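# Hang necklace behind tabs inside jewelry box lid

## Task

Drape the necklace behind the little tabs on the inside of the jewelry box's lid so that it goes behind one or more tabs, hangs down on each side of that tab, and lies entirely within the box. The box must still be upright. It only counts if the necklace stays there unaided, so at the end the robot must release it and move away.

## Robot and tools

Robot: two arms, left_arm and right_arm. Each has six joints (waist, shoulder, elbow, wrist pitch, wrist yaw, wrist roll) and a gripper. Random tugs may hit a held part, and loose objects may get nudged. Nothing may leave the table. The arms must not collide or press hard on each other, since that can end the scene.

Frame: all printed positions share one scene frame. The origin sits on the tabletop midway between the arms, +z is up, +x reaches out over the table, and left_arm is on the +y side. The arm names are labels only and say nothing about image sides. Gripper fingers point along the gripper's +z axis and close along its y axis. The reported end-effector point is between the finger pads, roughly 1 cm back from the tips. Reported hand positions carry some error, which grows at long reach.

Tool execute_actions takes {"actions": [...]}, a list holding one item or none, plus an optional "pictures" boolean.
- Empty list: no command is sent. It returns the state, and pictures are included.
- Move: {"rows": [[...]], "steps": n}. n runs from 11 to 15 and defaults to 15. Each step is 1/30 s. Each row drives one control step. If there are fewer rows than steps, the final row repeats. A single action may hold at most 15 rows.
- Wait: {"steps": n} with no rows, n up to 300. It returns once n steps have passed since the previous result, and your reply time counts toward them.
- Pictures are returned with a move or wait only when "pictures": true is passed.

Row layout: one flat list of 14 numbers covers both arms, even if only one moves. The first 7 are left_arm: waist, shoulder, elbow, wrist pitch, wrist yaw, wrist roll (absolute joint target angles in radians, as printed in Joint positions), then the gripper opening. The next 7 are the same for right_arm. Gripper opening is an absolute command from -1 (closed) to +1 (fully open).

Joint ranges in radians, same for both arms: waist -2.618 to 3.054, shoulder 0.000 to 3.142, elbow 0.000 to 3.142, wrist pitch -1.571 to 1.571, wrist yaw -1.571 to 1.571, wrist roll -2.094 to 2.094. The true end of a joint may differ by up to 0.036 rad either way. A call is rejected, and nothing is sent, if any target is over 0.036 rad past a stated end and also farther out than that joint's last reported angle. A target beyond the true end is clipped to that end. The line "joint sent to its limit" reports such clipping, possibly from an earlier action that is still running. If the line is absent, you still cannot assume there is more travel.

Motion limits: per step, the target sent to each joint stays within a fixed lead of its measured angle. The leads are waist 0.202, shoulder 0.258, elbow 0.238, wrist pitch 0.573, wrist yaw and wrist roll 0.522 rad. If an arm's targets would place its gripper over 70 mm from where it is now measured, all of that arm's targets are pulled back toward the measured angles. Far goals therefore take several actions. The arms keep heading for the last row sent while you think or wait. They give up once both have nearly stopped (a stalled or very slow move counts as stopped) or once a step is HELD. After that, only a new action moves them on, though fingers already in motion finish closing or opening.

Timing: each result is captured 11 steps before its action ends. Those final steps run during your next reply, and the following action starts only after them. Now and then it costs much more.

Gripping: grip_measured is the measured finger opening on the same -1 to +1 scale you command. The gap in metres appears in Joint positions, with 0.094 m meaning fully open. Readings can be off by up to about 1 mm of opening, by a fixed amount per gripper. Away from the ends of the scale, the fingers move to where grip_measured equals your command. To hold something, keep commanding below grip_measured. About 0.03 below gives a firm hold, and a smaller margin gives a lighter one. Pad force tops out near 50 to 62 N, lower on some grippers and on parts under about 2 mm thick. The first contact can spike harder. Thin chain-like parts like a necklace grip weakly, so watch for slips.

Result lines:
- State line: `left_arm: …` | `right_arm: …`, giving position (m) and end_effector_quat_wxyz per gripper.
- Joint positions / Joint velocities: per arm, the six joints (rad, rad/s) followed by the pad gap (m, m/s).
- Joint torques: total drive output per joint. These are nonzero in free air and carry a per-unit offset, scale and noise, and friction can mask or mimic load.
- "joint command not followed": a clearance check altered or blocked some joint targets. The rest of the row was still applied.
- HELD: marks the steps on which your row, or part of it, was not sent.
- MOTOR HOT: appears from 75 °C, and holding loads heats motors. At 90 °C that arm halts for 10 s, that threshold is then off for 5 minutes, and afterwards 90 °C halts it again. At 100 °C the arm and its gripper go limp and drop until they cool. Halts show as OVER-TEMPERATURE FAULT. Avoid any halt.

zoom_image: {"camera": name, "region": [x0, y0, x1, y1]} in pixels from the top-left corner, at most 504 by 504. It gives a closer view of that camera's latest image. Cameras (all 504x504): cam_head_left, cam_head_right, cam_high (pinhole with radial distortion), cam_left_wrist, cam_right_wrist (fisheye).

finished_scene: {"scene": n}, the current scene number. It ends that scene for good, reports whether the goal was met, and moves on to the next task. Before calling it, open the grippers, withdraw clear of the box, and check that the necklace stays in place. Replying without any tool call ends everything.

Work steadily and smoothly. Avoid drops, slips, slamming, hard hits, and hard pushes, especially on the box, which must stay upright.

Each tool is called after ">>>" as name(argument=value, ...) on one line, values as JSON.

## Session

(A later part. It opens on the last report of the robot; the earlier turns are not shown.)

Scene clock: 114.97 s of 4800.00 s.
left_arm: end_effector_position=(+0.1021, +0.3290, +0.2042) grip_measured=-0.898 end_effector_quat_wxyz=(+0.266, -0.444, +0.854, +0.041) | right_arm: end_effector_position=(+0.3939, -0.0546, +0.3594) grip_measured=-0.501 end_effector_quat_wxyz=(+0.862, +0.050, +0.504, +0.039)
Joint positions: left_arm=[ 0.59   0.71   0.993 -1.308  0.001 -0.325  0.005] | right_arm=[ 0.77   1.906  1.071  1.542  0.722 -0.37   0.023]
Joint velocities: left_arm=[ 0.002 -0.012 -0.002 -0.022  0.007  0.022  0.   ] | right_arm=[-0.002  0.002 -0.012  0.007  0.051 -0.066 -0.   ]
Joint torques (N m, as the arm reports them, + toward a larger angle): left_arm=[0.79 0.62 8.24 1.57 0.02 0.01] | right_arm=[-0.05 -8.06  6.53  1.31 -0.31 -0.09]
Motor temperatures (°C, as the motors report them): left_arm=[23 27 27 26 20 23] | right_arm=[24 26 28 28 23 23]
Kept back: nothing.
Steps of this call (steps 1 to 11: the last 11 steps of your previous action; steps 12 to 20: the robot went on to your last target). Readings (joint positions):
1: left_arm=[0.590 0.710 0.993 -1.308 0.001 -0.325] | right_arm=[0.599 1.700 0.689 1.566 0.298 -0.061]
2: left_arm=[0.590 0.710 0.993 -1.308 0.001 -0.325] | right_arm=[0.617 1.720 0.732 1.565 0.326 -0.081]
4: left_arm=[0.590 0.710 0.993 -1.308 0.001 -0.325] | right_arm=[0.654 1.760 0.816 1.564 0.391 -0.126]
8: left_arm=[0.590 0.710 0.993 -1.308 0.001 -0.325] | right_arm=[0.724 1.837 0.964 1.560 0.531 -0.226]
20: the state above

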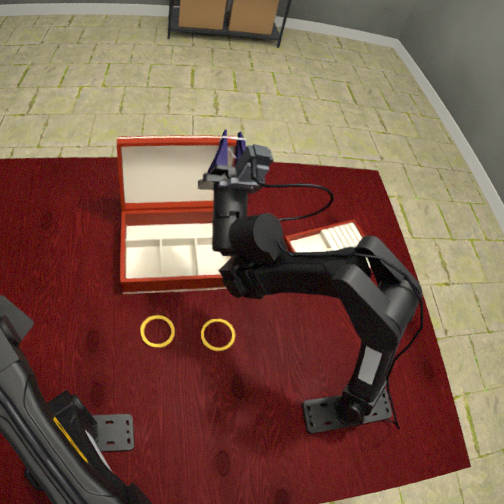

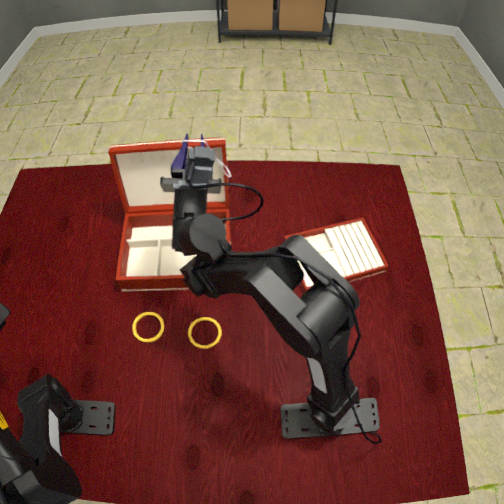

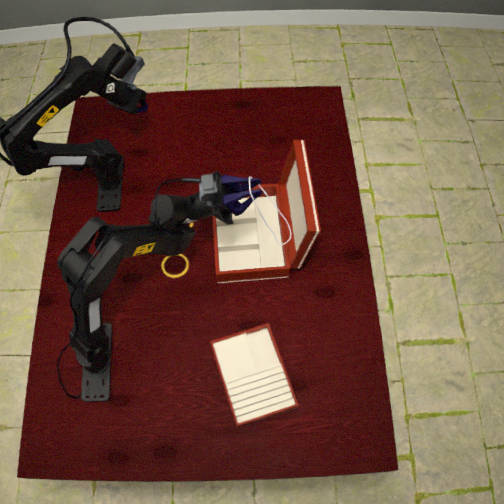

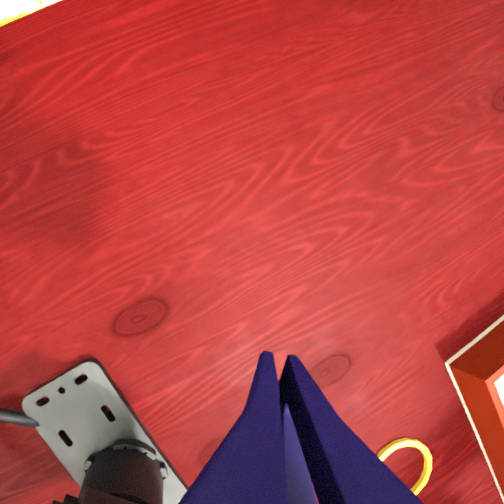

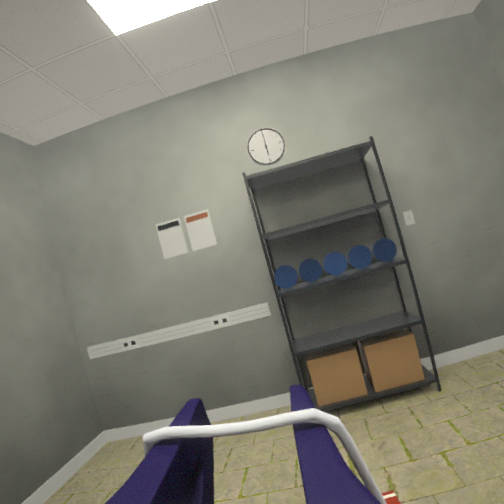

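>>> execute_actions(actions=[{"rows":[[0.6,0.7,1.0,-1.3,0,-0.32,-0.9,0.77,1.95,1.11,1.51,0.74,-0.39,-0.5],[0.6,0.7,1.0,-1.3,0,-0.32,-0.9,0.77,1.95,1.11,1.51,0.74,-0.39,-0.5],[0.6,0.7,1.0,-1.3,0,-0.32,-0.9,0.78,1.98,1.14,1.49,0.74,-0.38,-0.5],[0.6,0.7,1.0,-1.3,0,-0.32,-0.9,0.78,1.98,1.14,1.49,0.74,-0.38,-0.5],[0.6,0.7,1.0,-1.3,0,-0.32,-0.9,0.79,2.01,1.17,1.46,0.74,-0.38,-0.5],[0.6,0.7,1.0,-1.3,0,-0.32,-0.9,0.79,2.01,1.17,1.46,0.74,-0.38,-0.5],[0.6,0.7,1.0,-1.3,0,-0.32,-0.9,0.80,2.04,1.21,1.43,0.74,-0.37,-0.5],[0.6,0.7,1.0,-1.3,0,-0.32,-0.9,0.80,2.04,1.21,1.43,0.74,-0.37,-0.5],[0.6,0.7,1.0,-1.3,0,-0.32,-0.9,0.80,2.08,1.25,1.40,0.74,-0.37,-0.5],[0.6,0.7,1.0,-1.3,0,-0.32,-0.9,0.80,2.08,1.25,1.40,0.74,-0.37,-0.5],[0.6,0.7,1.0,-1.3,0,-0.32,-0.9,0.80,2.11,1.29,1.37,0.74,-0.36,-0.5]],"steps":15}])

>>> execute_actions(actions=[{"steps":20}], pictures=true)

Scene clock: 116.50 s of 4800.00 s.
left_arm: end_effector_position=(+0.1021, +0.3290, +0.2042) grip_measured=-0.898 end_effector_quat_wxyz=(+0.266, -0.444, +0.854, +0.041) | right_arm: end_effector_position=(+0.4005, -0.0513, +0.3557) grip_measured=-0.501 end_effector_quat_wxyz=(+0.859, +0.054, +0.508, +0.030)
Joint positions: left_arm=[ 0.59   0.71   0.993 -1.308  0.001 -0.325  0.005] | right_arm=[ 0.77   1.936  1.106  1.535  0.74  -0.381  0.023]
Joint velocities: left_arm=[-0.007 -0.007 -0.017 -0.022 -0.037 -0.037 -0.001] | right_arm=[-0.007  0.349  0.369 -0.168 -0.007  0.066 -0.001]
Joint torques (N m, as the arm reports them, + toward a larger angle): left_arm=[0.77 0.63 8.22 1.57 0.01 0.  ] | right_arm=[ 0.72 -7.84  5.97  1.19 -0.27  0.01]
Motor temperatures (°C, as the motors report them): left_arm=[23 27 28 26 20 23] | right_arm=[24 26 28 28 23 23]
Steps of this call (steps 1 to 30: the robot went on to your last target; steps 31 to 42: nothing new was sent; steps 43 to 46: the first 4 steps of this action). Readings (joint positions):
43: left_arm=[0.590 0.710 0.993 -1.308 0.001 -0.325] | right_arm=[0.770 1.909 1.074 1.542 0.739 -0.381]
44: left_arm=[0.590 0.710 0.993 -1.308 0.001 -0.325] | right_arm=[0.770 1.914 1.082 1.541 0.740 -0.381]
46: the state above

Scene clock: 117.17 s of 4800.00 s.
left_arm: end_effector_position=(+0.1021, +0.3290, +0.2042) grip_measured=-0.898 end_effector_quat_wxyz=(+0.266, -0.444, +0.854, +0.041) | right_arm: end_effector_position=(+0.4324, +0.0003, +0.3094) grip_measured=-0.501 end_effector_quat_wxyz=(+0.832, +0.006, +0.555, +0.013)
Joint positions: left_arm=[ 0.59   0.71   0.993 -1.308  0.001 -0.325  0.005] | right_arm=[ 0.795  2.103  1.265  1.387  0.744 -0.367  0.023]
Joint velocities: left_arm=[-0.002  0.007 -0.007  0.037 -0.007 -0.037 -0.001] | right_arm=[ 0.002  0.002 -0.007  0.081 -0.022 -0.037 -0.001]
Joint torques (N m, as the arm reports them, + toward a larger angle): left_arm=[0.84 0.58 8.21 1.56 0.01 0.  ] | right_arm=[  0.49 -11.22   6.79   1.52  -0.31   0.08]
Motor temperatures (°C, as the motors report them): left_arm=[23 27 28 26 20 23] | right_arm=[24 27 28 28 23 23]
Kept back: nothing.
Steps of this call (steps 1 to 11: the last 11 steps of your previous action; steps 12 to 20: the robot went on to your last target). Readings (joint positions):
1: left_arm=[0.590 0.710 0.993 -1.308 0.001 -0.325] | right_arm=[0.771 1.951 1.121 1.528 0.742 -0.381]
2: left_arm=[0.590 0.710 0.993 -1.308 0.001 -0.325] | right_arm=[0.772 1.966 1.136 1.519 0.742 -0.381]
4: left_arm=[0.590 0.710 0.993 -1.308 0.001 -0.325] | right_arm=[0.779 2.000 1.170 1.495 0.743 -0.379]
8: left_arm=[0.590 0.710 0.993 -1.308 0.001 -0.325] | right_arm=[0.793 2.074 1.247 1.439 0.745 -0.375]
20: the state above

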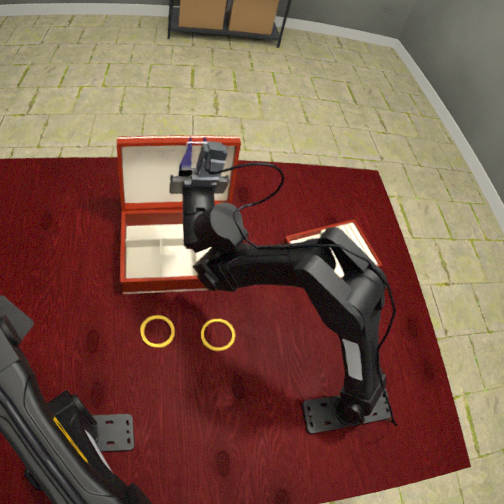

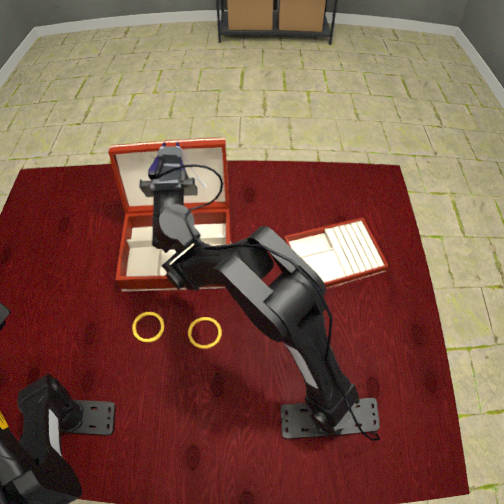

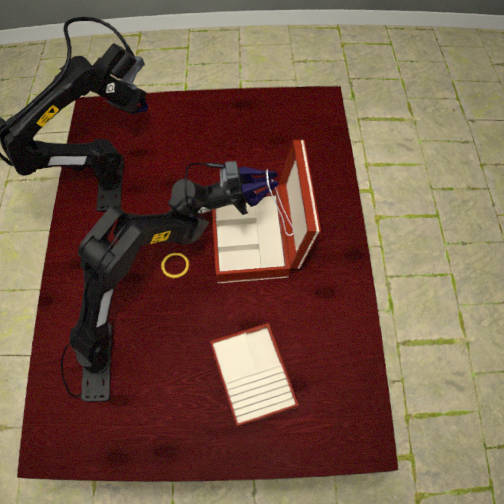

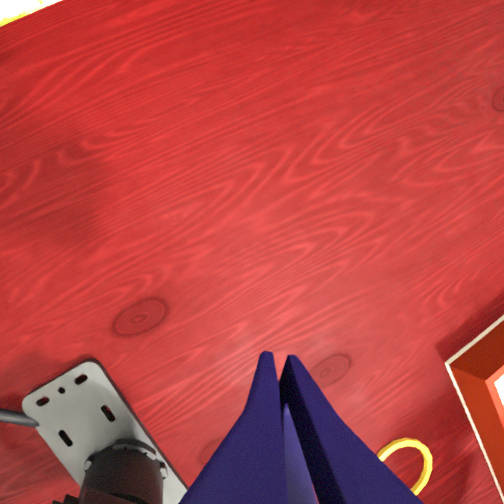

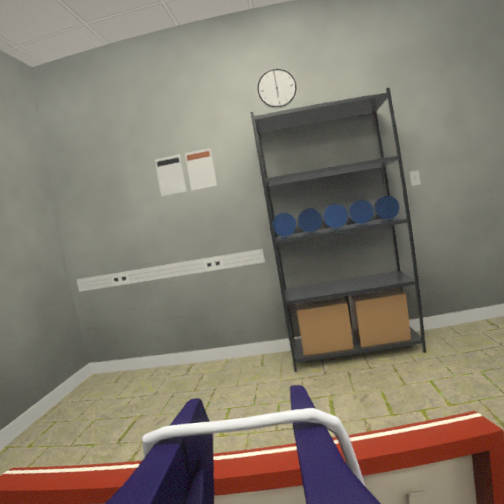

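>>> execute_actions(actions=[{"rows":[[0.6,0.7,1.0,-1.3,0,-0.32,-0.9,0.80,2.13,1.29,1.37,0.75,-0.37,-0.5],[0.6,0.7,1.0,-1.3,0,-0.32,-0.9,0.80,2.13,1.29,1.37,0.75,-0.37,-0.5],[0.6,0.7,1.0,-1.3,0,-0.32,-0.9,0.79,2.16,1.29,1.36,0.77,-0.37,-0.5],[0.6,0.7,1.0,-1.3,0,-0.32,-0.9,0.79,2.16,1.29,1.36,0.77,-0.37,-0.5],[0.6,0.7,1.0,-1.3,0,-0.32,-0.9,0.79,2.18,1.29,1.35,0.78,-0.38,-0.5],[0.6,0.7,1.0,-1.3,0,-0.32,-0.9,0.79,2.18,1.29,1.35,0.78,-0.38,-0.5],[0.6,0.7,1.0,-1.3,0,-0.32,-0.9,0.78,2.21,1.29,1.34,0.8,-0.39,-0.5],[0.6,0.7,1.0,-1.3,0,-0.32,-0.9,0.78,2.21,1.29,1.34,0.8,-0.39,-0.5],[0.6,0.7,1.0,-1.3,0,-0.32,-0.9,0.78,2.23,1.29,1.33,0.82,-0.39,-0.5],[0.6,0.7,1.0,-1.3,0,-0.32,-0.9,0.78,2.23,1.29,1.33,0.82,-0.39,-0.5],[0.6,0.7,1.0,-1.3,0,-0.32,-0.9,0.77,2.26,1.30,1.33,0.83,-0.40,-0.55]],"steps":15}])

>>> execute_actions(actions=[{"steps":20}], pictures=true)

Scene clock: 118.77 s of 4800.00 s.
left_arm: end_effector_position=(+0.1021, +0.3290, +0.2042) grip_measured=-0.898 end_effector_quat_wxyz=(+0.266, -0.444, +0.854, +0.041) | right_arm: end_effector_position=(+0.4339, +0.0006, +0.3064) grip_measured=-0.501 end_effector_quat_wxyz=(+0.830, +0.008, +0.557, +0.011)
Joint positions: left_arm=[ 0.59   0.71   0.993 -1.308  0.001 -0.325  0.005] | right_arm=[ 0.795  2.113  1.272  1.387  0.752 -0.367  0.023]
Joint velocities: left_arm=[ 0.002 -0.007 -0.032 -0.007  0.022  0.007  0.001] | right_arm=[ 0.012  0.247  0.125 -0.037  0.081 -0.007 -0.001]
Joint torques (N m, as the arm reports them, + toward a larger angle): left_arm=[0.79 0.63 8.25 1.55 0.02 0.  ] | right_arm=[-0.39 -8.77  6.    1.32 -0.13 -0.03]
Motor temperatures (°C, as the motors report them): left_arm=[23 27 28 26 20 23] | right_arm=[24 27 28 28 23 23]
Steps of this call (steps 1 to 15: the robot went on to your last target; steps 16 to 44: nothing new was sent; steps 45 to 48: the first 4 steps of this action). Readings (joint positions):
45: left_arm=[0.590 0.710 0.993 -1.308 0.001 -0.325] | right_arm=[0.795 2.103 1.265 1.387 0.745 -0.367]
46: left_arm=[0.590 0.710 0.993 -1.308 0.001 -0.325] | right_arm=[0.795 2.103 1.265 1.387 0.745 -0.367]
48: the state above

Scene clock: 119.43 s of 4800.00 s.
left_arm: end_effector_position=(+0.1021, +0.3290, +0.2042) grip_measured=-0.898 end_effector_quat_wxyz=(+0.266, -0.444, +0.854, +0.041) | right_arm: end_effector_position=(+0.4585, -0.0011, +0.2181) grip_measured=-0.549 end_effector_quat_wxyz=(+0.783, -0.025, +0.618, -0.067)
Joint positions: left_arm=[ 0.59   0.71   0.993 -1.308  0.001 -0.325  0.005] | right_arm=[ 0.776  2.261  1.278  1.337  0.824 -0.391  0.021]
Joint velocities: left_arm=[-0.007 -0.002 -0.017 -0.007 -0.11  -0.037  0.   ] | right_arm=[-0.007  0.007 -0.017 -0.037 -0.066 -0.066 -0.   ]
Joint torques (N m, as the arm reports them, + toward a larger angle): left_arm=[0.84 0.65 8.25 1.56 0.02 0.  ] | right_arm=[ -0.38 -12.73   6.57   1.77  -0.17  -0.03]
Motor temperatures (°C, as the motors report them): left_arm=[23 27 28 26 20 23] | right_arm=[24 28 28 28 23 23]
Kept back: nothing.
Steps of this call (steps 1 to 11: the last 11 steps of your previous action; steps 12 to 20: the robot went on to your last target). Readings (joint positions):
1: left_arm=[0.590 0.710 0.993 -1.308 0.001 -0.325] | right_arm=[0.795 2.122 1.275 1.387 0.756 -0.367]
2: left_arm=[0.590 0.710 0.993 -1.308 0.001 -0.325] | right_arm=[0.795 2.132 1.277 1.386 0.759 -0.368]
4: left_arm=[0.590 0.710 0.993 -1.308 0.001 -0.325] | right_arm=[0.794 2.160 1.277 1.382 0.771 -0.372]
8: left_arm=[0.590 0.710 0.993 -1.308 0.001 -0.325] | right_arm=[0.788 2.225 1.278 1.361 0.799 -0.381]
20: the state above

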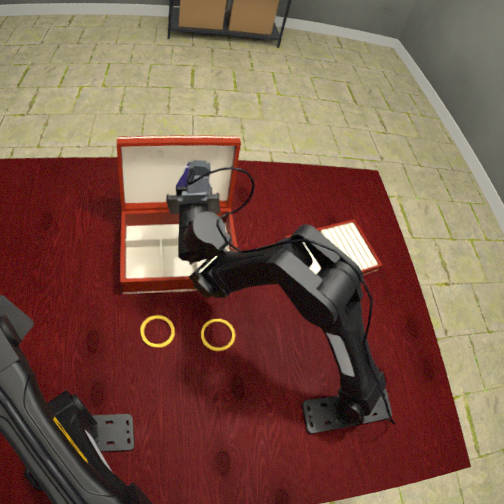

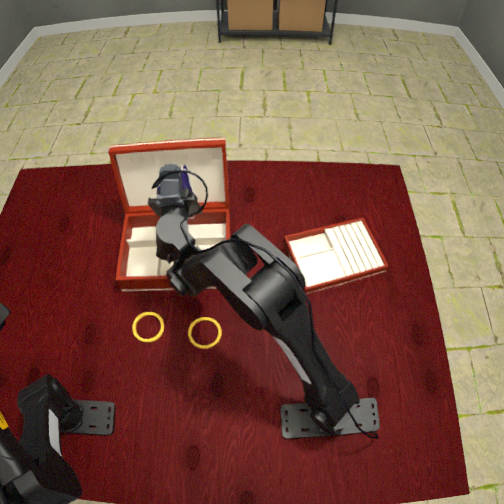

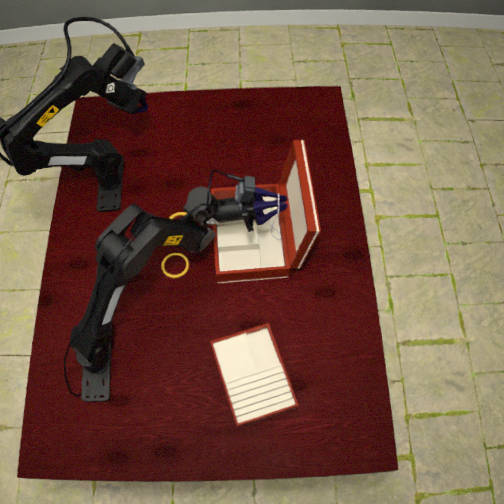

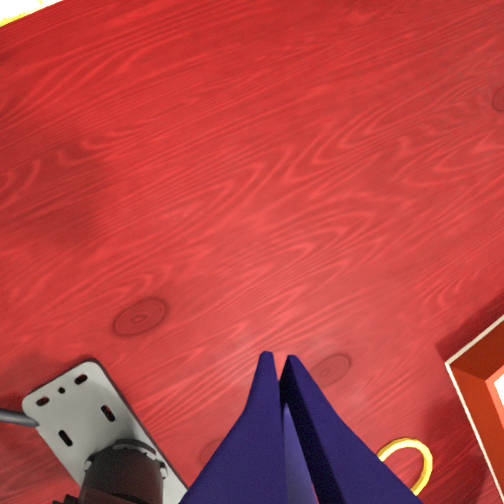

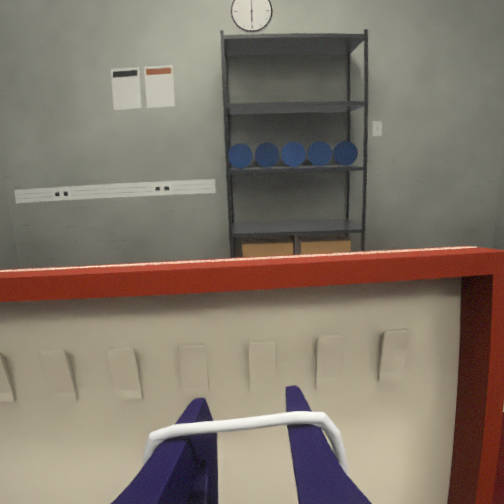

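>>> execute_actions(actions=[{"rows":[[0.6,0.7,1.0,-1.3,0,-0.32,-0.9,0.76,2.25,1.26,1.33,0.79,-0.38,-0.55],[0.6,0.7,1.0,-1.3,0,-0.32,-0.9,0.76,2.25,1.26,1.33,0.79,-0.38,-0.55],[0.6,0.7,1.0,-1.3,0,-0.32,-0.9,0.74,2.24,1.24,1.33,0.75,-0.36,-0.55],[0.6,0.7,1.0,-1.3,0,-0.32,-0.9,0.74,2.24,1.24,1.33,0.75,-0.36,-0.55],[0.6,0.7,1.0,-1.3,0,-0.32,-0.9,0.72,2.23,1.22,1.33,0.72,-0.34,-0.55],[0.6,0.7,1.0,-1.3,0,-0.32,-0.9,0.72,2.23,1.22,1.33,0.72,-0.34,-0.55],[0.6,0.7,1.0,-1.3,0,-0.32,-0.9,0.70,2.22,1.2,1.33,0.68,-0.32,-0.55],[0.6,0.7,1.0,-1.3,0,-0.32,-0.9,0.70,2.22,1.2,1.33,0.68,-0.32,-0.55],[0.6,0.7,1.0,-1.3,0,-0.32,-0.9,0.67,2.21,1.19,1.33,0.64,-0.30,-0.55],[0.6,0.7,1.0,-1.3,0,-0.32,-0.9,0.67,2.21,1.19,1.33,0.64,-0.30,-0.55],[0.6,0.7,1.0,-1.3,0,-0.32,-0.9,0.645,2.2,1.17,1.33,0.59,-0.28,-0.55]],"steps":15}])

>>> execute_actions(actions=[{"steps":20}], pictures=true)

Scene clock: 121.97 s of 4800.00 s.
left_arm: end_effector_position=(+0.1021, +0.3290, +0.2042) grip_measured=-0.898 end_effector_quat_wxyz=(+0.266, -0.444, +0.854, +0.041) | right_arm: end_effector_position=(+0.4602, -0.0013, +0.2173) grip_measured=-0.549 end_effector_quat_wxyz=(+0.785, -0.032, +0.616, -0.061)
Joint positions: left_arm=[ 0.59   0.71   0.993 -1.308  0.001 -0.325  0.005] | right_arm=[ 0.768  2.258  1.269  1.337  0.796 -0.383  0.021]
Joint velocities: left_arm=[-0.012 -0.002 -0.007 -0.007  0.037  0.007 -0.   ] | right_arm=[-0.144 -0.046 -0.193 -0.066 -0.271  0.125 -0.001]
Joint torques (N m, as the arm reports them, + toward a larger angle): left_arm=[0.81 0.63 8.29 1.57 0.02 0.02] | right_arm=[ -1.41 -13.33   3.9    1.8   -0.28   0.04]
Motor temperatures (°C, as the motors report them): left_arm=[23 27 28 27 20 23] | right_arm=[24 29 28 28 23 23]
Steps of this call (steps 1 to 15: the robot went on to your last target; steps 16 to 72: nothing new was sent; steps 73 to 76: the first 4 steps of this action). Readings (joint positions):
73: left_arm=[0.590 0.710 0.993 -1.308 0.001 -0.325] | right_arm=[0.776 2.261 1.278 1.337 0.822 -0.392]
74: left_arm=[0.590 0.710 0.993 -1.308 0.001 -0.325] | right_arm=[0.775 2.261 1.278 1.337 0.818 -0.391]
76: the state above

Scene clock: 122.63 s of 4800.00 s.
left_arm: end_effector_position=(+0.1021, +0.3290, +0.2042) grip_measured=-0.898 end_effector_quat_wxyz=(+0.266, -0.444, +0.854, +0.041) | right_arm: end_effector_position=(+0.4863, -0.0404, +0.2133) grip_measured=-0.549 end_effector_quat_wxyz=(+0.788, -0.049, +0.613, -0.027)
Joint positions: left_arm=[ 0.59   0.71   0.993 -1.308  0.001 -0.325  0.005] | right_arm=[ 0.638  2.22   1.185  1.337  0.606 -0.29   0.021]
Joint velocities: left_arm=[-0.022 -0.002  0.017  0.022 -0.051 -0.081 -0.   ] | right_arm=[-0.007  0.002 -0.007  0.022 -0.051 -0.007 -0.002]
Joint torques (N m, as the arm reports them, + toward a larger angle): left_arm=[0.78 0.61 8.22 1.57 0.02 0.  ] | right_arm=[  0.69 -13.69   3.69   1.97  -0.17   0.09]
Motor temperatures (°C, as the motors report them): left_arm=[23 27 28 27 20 23] | right_arm=[24 30 28 28 23 23]
Kept back: nothing.
Steps of this call (steps 1 to 11: the last 11 steps of your previous action; steps 12 to 20: the robot went on to your last target). Readings (joint positions):
1: left_arm=[0.590 0.710 0.993 -1.308 0.001 -0.325] | right_arm=[0.761 2.256 1.260 1.337 0.783 -0.377]
2: left_arm=[0.590 0.710 0.993 -1.308 0.001 -0.325] | right_arm=[0.752 2.253 1.249 1.337 0.771 -0.371]
4: left_arm=[0.590 0.710 0.993 -1.308 0.001 -0.325] | right_arm=[0.730 2.248 1.227 1.337 0.742 -0.356]
8: left_arm=[0.590 0.710 0.993 -1.308 0.001 -0.325] | right_arm=[0.672 2.233 1.194 1.337 0.673 -0.322]
20: the state above

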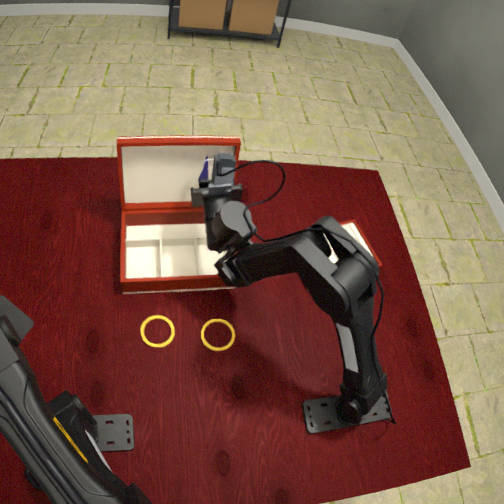

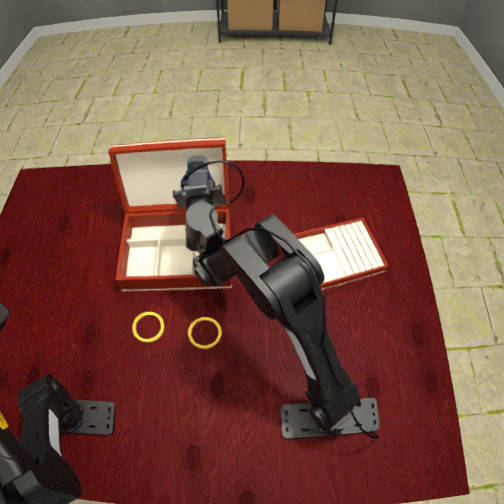

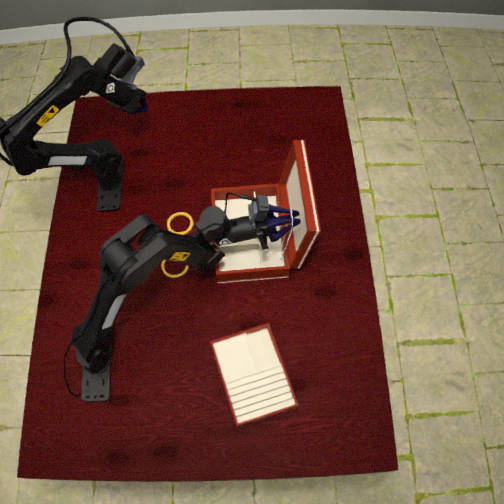

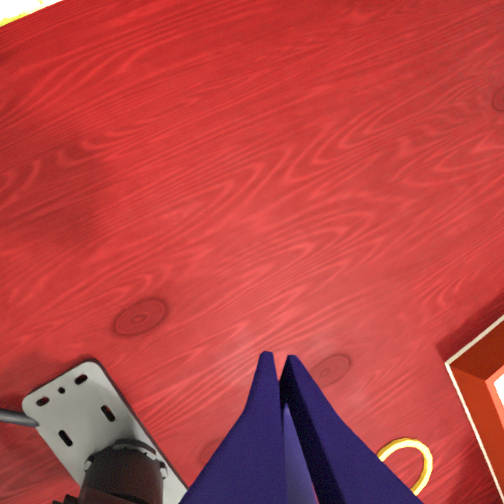

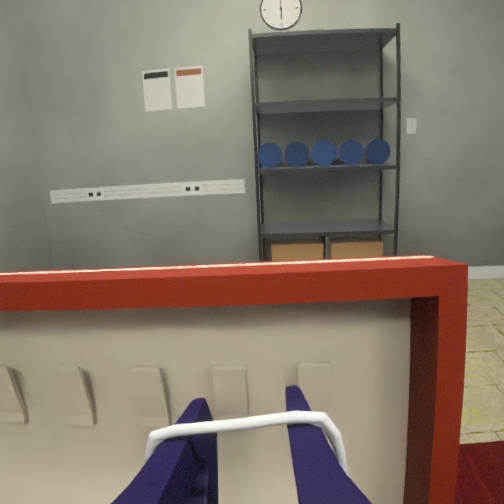

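>>> execute_actions(actions=[{"rows":[[0.6,0.7,1.0,-1.3,0,-0.32,-0.9,0.67,2.21,1.19,1.33,0.6,-0.29,-0.58],[0.6,0.7,1.0,-1.3,0,-0.32,-0.9,0.67,2.21,1.19,1.33,0.6,-0.29,-0.58],[0.6,0.7,1.0,-1.3,0,-0.32,-0.9,0.67,2.21,1.19,1.33,0.6,-0.29,-0.58],[0.6,0.7,1.0,-1.3,0,-0.32,-0.9,0.70,2.21,1.2,1.33,0.6,-0.29,-0.6]],"steps":15}])

>>> execute_actions(actions=[{"steps":20}], pictures=true)

Scene clock: 123.67 s of 4800.00 s.
left_arm: end_effector_position=(+0.1021, +0.3290, +0.2042) grip_measured=-0.898 end_effector_quat_wxyz=(+0.266, -0.444, +0.854, +0.041) | right_arm: end_effector_position=(+0.4817, -0.0315, +0.2134) grip_measured=-0.591 end_effector_quat_wxyz=(+0.789, -0.055, +0.612, -0.019)
Joint positions: left_arm=[ 0.59   0.71   0.993 -1.308  0.001 -0.325  0.005] | right_arm=[ 0.655  2.22   1.185  1.337  0.602 -0.287  0.019]
Joint velocities: left_arm=[ 0.012 -0.002 -0.012  0.066  0.051  0.051  0.001] | right_arm=[ 0.188 -0.002 -0.027 -0.007  0.066 -0.081 -0.017]
Joint torques (N m, as the arm reports them, + toward a larger angle): left_arm=[0.77 0.62 8.21 1.56 0.03 0.01] | right_arm=[  2.88 -12.84   5.72   1.97  -0.24   0.01]
Motor temperatures (°C, as the motors report them): left_arm=[23 27 28 27 20 23] | right_arm=[24 31 28 28 23 23]
Steps of this call (steps 1 to 27: the robot went on to your last target; steps 28 to 31: the first 4 steps of this action). Readings (joint positions):
28: left_arm=[0.590 0.710 0.993 -1.308 0.001 -0.325] | right_arm=[0.640 2.220 1.185 1.337 0.601 -0.287]
29: left_arm=[0.590 0.710 0.993 -1.308 0.001 -0.325] | right_arm=[0.643 2.220 1.185 1.337 0.601 -0.287]
31: the state above

Scene clock: 124.33 s of 4800.00 s.
left_arm: end_effector_position=(+0.1021, +0.3290, +0.2042) grip_measured=-0.898 end_effector_quat_wxyz=(+0.266, -0.444, +0.854, +0.041) | right_arm: end_effector_position=(+0.4676, -0.0079, +0.2134) grip_measured=-0.599 end_effector_quat_wxyz=(+0.789, -0.070, +0.611, +0.000)
Joint positions: left_arm=[ 0.59   0.71   0.993 -1.308  0.001 -0.325  0.005] | right_arm=[ 0.703  2.22   1.185  1.337  0.602 -0.287  0.019]
Joint velocities: left_arm=[-0.012  0.002 -0.002  0.022 -0.022  0.022  0.001] | right_arm=[-0.002 -0.012 -0.012 -0.007  0.022 -0.007 -0.001]
Joint torques (N m, as the arm reports them, + toward a larger angle): left_arm=[0.76 0.6  8.24 1.56 0.01 0.  ] | right_arm=[ -0.3  -12.67   5.93   1.97  -0.21  -0.04]
Motor temperatures (°C, as the motors report them): left_arm=[23 27 28 27 20 23] | right_arm=[24 31 28 28 23 23]
Kept back: nothing.
Steps of this call (steps 1 to 11: the last 11 steps of your previous action; steps 12 to 20: the robot went on to your last target). Readings (joint positions):
1: left_arm=[0.590 0.710 0.993 -1.308 0.001 -0.325] | right_arm=[0.663 2.220 1.185 1.337 0.602 -0.287]
2: left_arm=[0.590 0.710 0.993 -1.308 0.001 -0.325] | right_arm=[0.674 2.220 1.185 1.337 0.602 -0.287]
4: left_arm=[0.590 0.710 0.993 -1.308 0.001 -0.325] | right_arm=[0.692 2.220 1.185 1.337 0.602 -0.287]
8: left_arm=[0.590 0.710 0.993 -1.308 0.001 -0.325] | right_arm=[0.703 2.220 1.185 1.337 0.602 -0.287]
20: the state above

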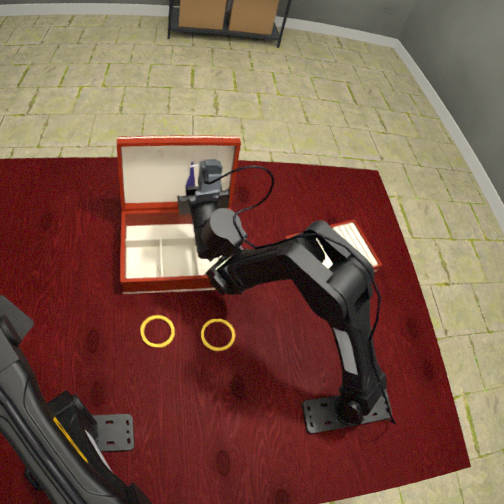

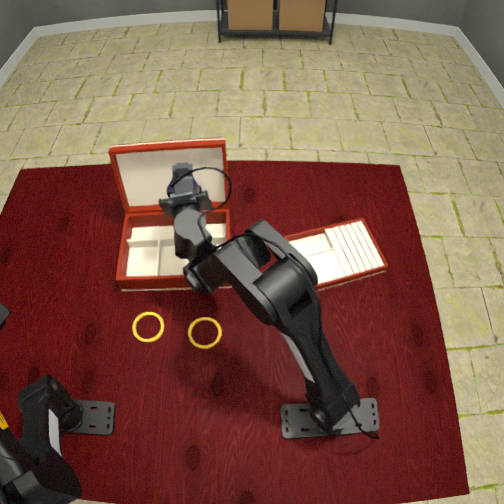

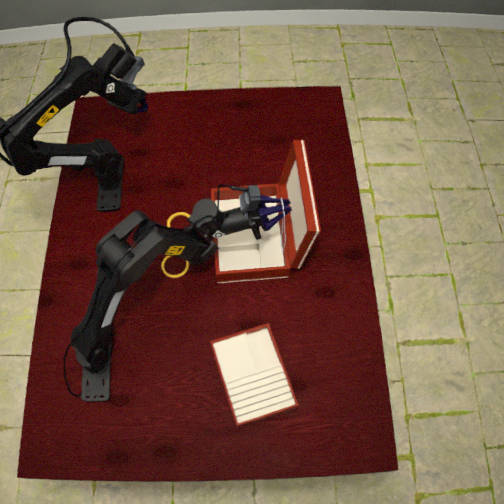

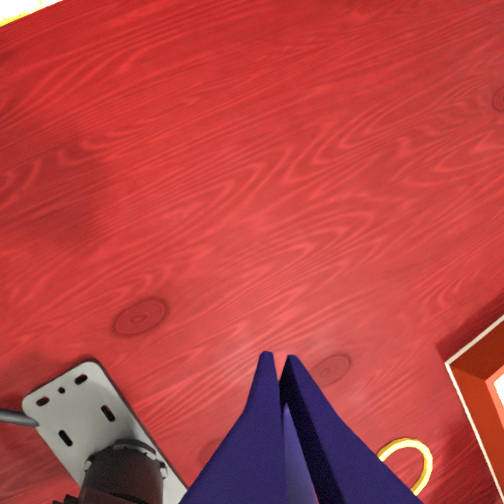

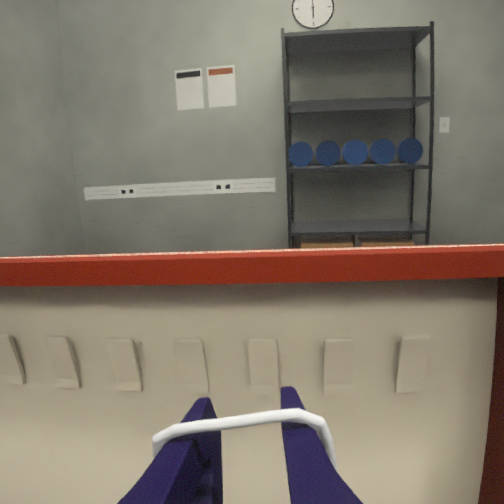

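>>> execute_actions(actions=[{"rows":[[0.6,0.7,1.0,-1.3,0,-0.32,-0.9,0.695,2.22,1.23,1.33,0.6,-0.29,-0.6],[0.6,0.7,1.0,-1.3,0,-0.32,-0.9,0.695,2.22,1.23,1.33,0.6,-0.29,-0.6],[0.6,0.7,1.0,-1.3,0,-0.32,-0.9,0.695,2.22,1.23,1.33,0.6,-0.29,-0.6],[0.6,0.7,1.0,-1.3,0,-0.32,-0.9,0.68,2.23,1.27,1.32,0.6,-0.29,-0.6],[0.6,0.7,1.0,-1.3,0,-0.32,-0.9,0.68,2.23,1.27,1.32,0.6,-0.29,-0.6],[0.6,0.7,1.0,-1.3,0,-0.32,-0.9,0.68,2.23,1.27,1.32,0.6,-0.29,-0.6],[0.6,0.7,1.0,-1.3,0,-0.32,-0.9,0.66,2.24,1.30,1.31,0.6,-0.29,-0.6]],"steps":15}])

>>> execute_actions(actions=[{"steps":20}], pictures=true)

Scene clock: 125.50 s of 4800.00 s.
left_arm: end_effector_position=(+0.1021, +0.3290, +0.2042) grip_measured=-0.898 end_effector_quat_wxyz=(+0.266, -0.444, +0.854, +0.041) | right_arm: end_effector_position=(+0.4701, -0.0062, +0.2231) grip_measured=-0.599 end_effector_quat_wxyz=(+0.795, -0.063, +0.604, +0.004)
Joint positions: left_arm=[ 0.59   0.71   0.993 -1.308  0.001 -0.325  0.005] | right_arm=[ 0.702  2.22   1.211  1.334  0.602 -0.287  0.019]
Joint velocities: left_arm=[-0.002  0.002  0.007  0.007 -0.139  0.007  0.001] | right_arm=[-0.027  0.012  0.418 -0.037 -0.051 -0.066 -0.   ]
Joint torques (N m, as the arm reports them, + toward a larger angle): left_arm=[0.81 0.63 8.23 1.57 0.02 0.  ] | right_arm=[ -1.56 -11.36   7.18   1.97  -0.14   0.  ]
Motor temperatures (°C, as the motors report them): left_arm=[23 27 28 27 20 23] | right_arm=[24 32 28 28 23 23]
Steps of this call (steps 1 to 15: the robot went on to your last target; steps 16 to 31: nothing new was sent; steps 32 to 35: the first 4 steps of this action). Readings (joint positions):
32: left_arm=[0.590 0.710 0.993 -1.308 0.001 -0.325] | right_arm=[0.703 2.220 1.188 1.337 0.602 -0.287]
33: left_arm=[0.590 0.710 0.993 -1.308 0.001 -0.325] | right_arm=[0.703 2.220 1.193 1.334 0.602 -0.287]
35: the state above

Scene clock: 126.17 s of 4800.00 s.
left_arm: end_effector_position=(+0.1021, +0.3290, +0.2042) grip_measured=-0.898 end_effector_quat_wxyz=(+0.266, -0.444, +0.854, +0.041) | right_arm: end_effector_position=(+0.4879, -0.0210, +0.2492) grip_measured=-0.599 end_effector_quat_wxyz=(+0.810, -0.034, +0.585, -0.000)
Joint positions: left_arm=[ 0.59   0.71   0.993 -1.308  0.001 -0.325  0.005] | right_arm=[ 0.662  2.222  1.285  1.327  0.602 -0.287  0.019]
Joint velocities: left_arm=[ 0.002 -0.007 -0.022 -0.007 -0.037  0.007  0.   ] | right_arm=[-0.012 -0.022 -0.007  0.007 -0.051 -0.022  0.   ]
Joint torques (N m, as the arm reports them, + toward a larger angle): left_arm=[0.79 0.6  8.19 1.57 0.02 0.  ] | right_arm=[ -0.11 -11.16   6.13   1.74  -0.17  -0.03]
Motor temperatures (°C, as the motors report them): left_arm=[23 27 28 27 20 23] | right_arm=[24 32 28 28 23 23]
Kept back: nothing.
Steps of this call (steps 1 to 11: the last 11 steps of your previous action; steps 12 to 20: the robot went on to your last target). Readings (joint positions):
1: left_arm=[0.590 0.710 0.993 -1.308 0.001 -0.325] | right_arm=[0.700 2.221 1.225 1.331 0.602 -0.287]
2: left_arm=[0.590 0.710 0.993 -1.308 0.001 -0.325] | right_arm=[0.698 2.221 1.237 1.331 0.602 -0.287]
4: left_arm=[0.590 0.710 0.993 -1.308 0.001 -0.325] | right_arm=[0.688 2.222 1.264 1.329 0.602 -0.287]
8: left_arm=[0.590 0.710 0.993 -1.308 0.001 -0.325] | right_arm=[0.666 2.222 1.285 1.329 0.602 -0.287]
20: the state above

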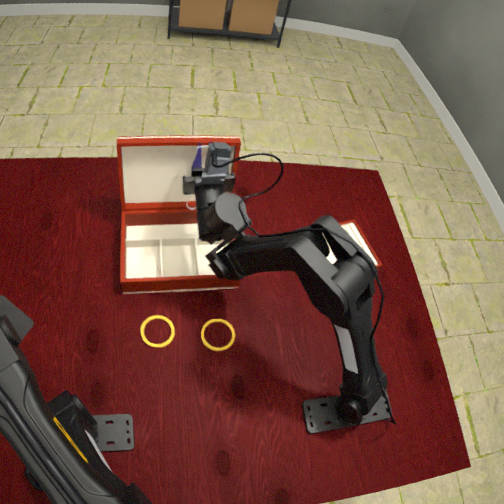

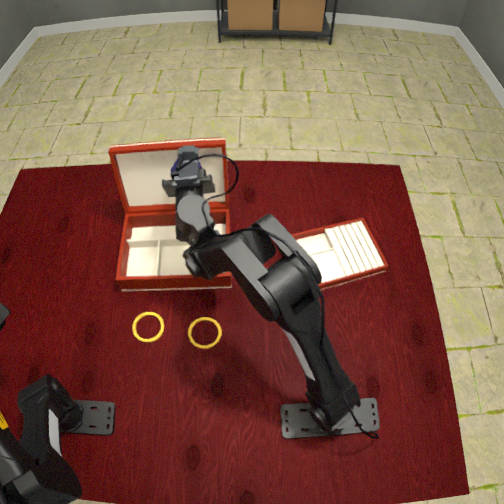

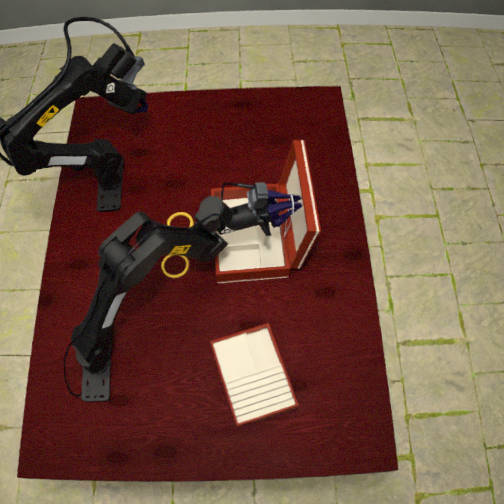

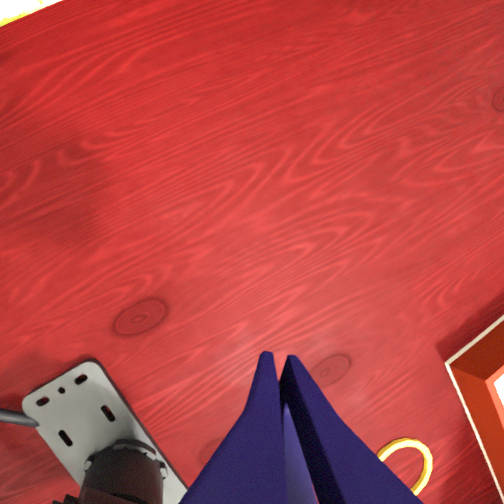

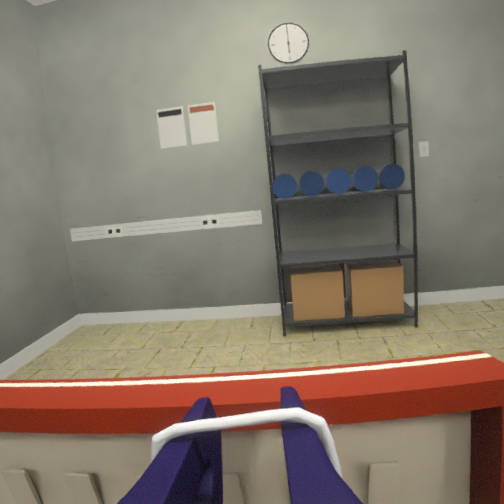

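>>> execute_actions(actions=[{"rows":[[0.6,0.7,1.0,-1.3,0,-0.32,-0.9,0.68,2.22,1.24,1.33,0.6,-0.29,-0.6],[0.6,0.7,1.0,-1.3,0,-0.32,-0.9,0.68,2.22,1.24,1.33,0.6,-0.29,-0.6],[0.6,0.7,1.0,-1.3,0,-0.32,-0.9,0.68,2.22,1.24,1.33,0.6,-0.29,-0.6],[0.6,0.7,1.0,-1.3,0,-0.32,-0.9,0.69,2.22,1.195,1.33,0.6,-0.29,-0.6]],"steps":15}])

>>> execute_actions(actions=[{"steps":20}], pictures=true)

Scene clock: 127.03 s of 4800.00 s.
left_arm: end_effector_position=(+0.1021, +0.3290, +0.2042) grip_measured=-0.898 end_effector_quat_wxyz=(+0.266, -0.444, +0.854, +0.041) | right_arm: end_effector_position=(+0.4837, -0.0200, +0.2384) grip_measured=-0.599 end_effector_quat_wxyz=(+0.805, -0.042, +0.592, -0.002)
Joint positions: left_arm=[ 0.59   0.71   0.993 -1.308  0.001 -0.325  0.005] | right_arm=[ 0.668  2.222  1.254  1.334  0.602 -0.287  0.019]
Joint velocities: left_arm=[-0.012 -0.002 -0.022  0.037  0.007 -0.007 -0.   ] | right_arm=[ 0.071 -0.002 -0.486  0.081 -0.066 -0.007 -0.002]
Joint torques (N m, as the arm reports them, + toward a larger angle): left_arm=[0.79 0.6  8.21 1.57 0.01 0.02] | right_arm=[  1.65 -12.44   3.18   1.84  -0.12   0.02]
Motor temperatures (°C, as the motors report them): left_arm=[23 26 28 27 20 23] | right_arm=[24 32 28 28 23 23]
Steps of this call (steps 1 to 15: the robot went on to your last target; steps 16 to 22: nothing new was sent; steps 23 to 26: the first 4 steps of this action). Readings (joint positions):
23: left_arm=[0.590 0.710 0.993 -1.308 0.001 -0.325] | right_arm=[0.663 2.222 1.281 1.328 0.602 -0.287]
24: left_arm=[0.590 0.710 0.993 -1.308 0.001 -0.325] | right_arm=[0.663 2.222 1.274 1.333 0.602 -0.287]
26: the state above

Scene clock: 127.70 s of 4800.00 s.
left_arm: end_effector_position=(+0.1021, +0.3290, +0.2042) grip_measured=-0.898 end_effector_quat_wxyz=(+0.266, -0.444, +0.854, +0.041) | right_arm: end_effector_position=(+0.4749, -0.0152, +0.2189) grip_measured=-0.599 end_effector_quat_wxyz=(+0.793, -0.060, +0.607, -0.004)
Joint positions: left_arm=[ 0.59   0.71   0.993 -1.308  0.001 -0.325  0.005] | right_arm=[ 0.684  2.222  1.203  1.335  0.602 -0.287  0.019]
Joint velocities: left_arm=[-0.002 -0.007 -0.027 -0.066  0.037  0.022  0.001] | right_arm=[-0.017 -0.022  0.007 -0.007 -0.066 -0.037 -0.   ]
Joint torques (N m, as the arm reports them, + toward a larger angle): left_arm=[0.84 0.64 8.22 1.57 0.02 0.  ] | right_arm=[  0.59 -12.16   4.34   1.92  -0.18  -0.01]
Motor temperatures (°C, as the motors report them): left_arm=[23 26 28 27 20 23] | right_arm=[24 32 27 28 23 23]
Kept back: nothing.
Steps of this call (steps 1 to 11: the last 11 steps of your previous action; steps 12 to 20: the robot went on to your last target). Readings (joint positions):
1: left_arm=[0.590 0.710 0.993 -1.308 0.001 -0.325] | right_arm=[0.671 2.222 1.238 1.339 0.602 -0.287]
2: left_arm=[0.590 0.710 0.993 -1.308 0.001 -0.325] | right_arm=[0.675 2.222 1.224 1.339 0.602 -0.287]
4: left_arm=[0.590 0.710 0.993 -1.308 0.001 -0.325] | right_arm=[0.681 2.222 1.206 1.335 0.602 -0.287]
8: left_arm=[0.590 0.710 0.993 -1.308 0.001 -0.325] | right_arm=[0.684 2.222 1.203 1.335 0.602 -0.287]
20: the state above

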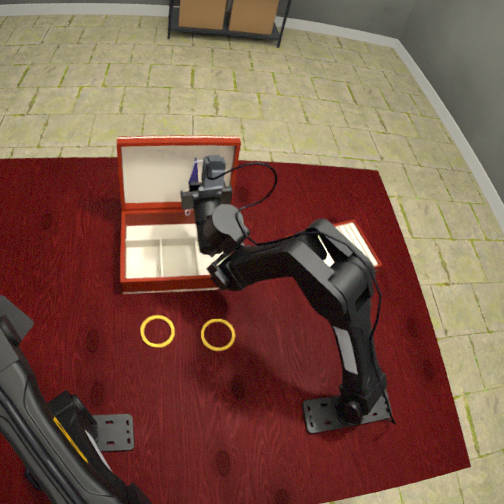

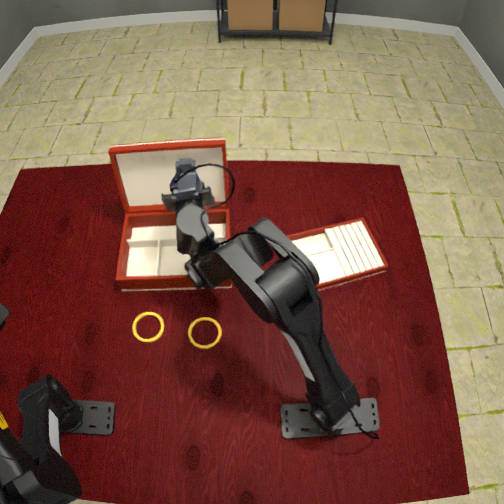

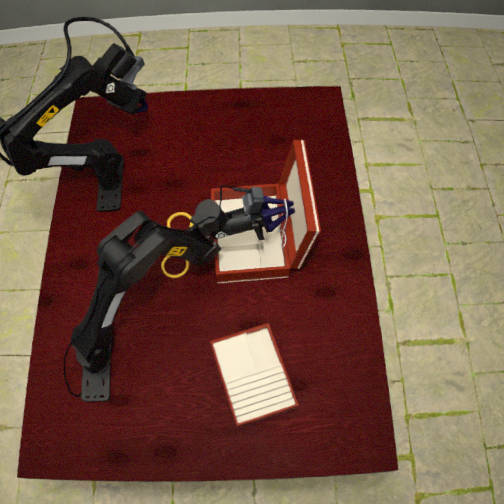

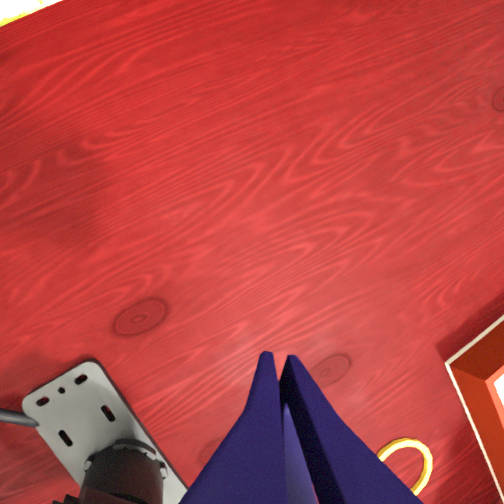

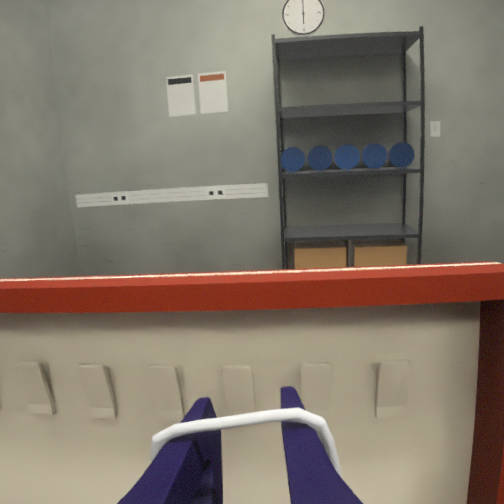

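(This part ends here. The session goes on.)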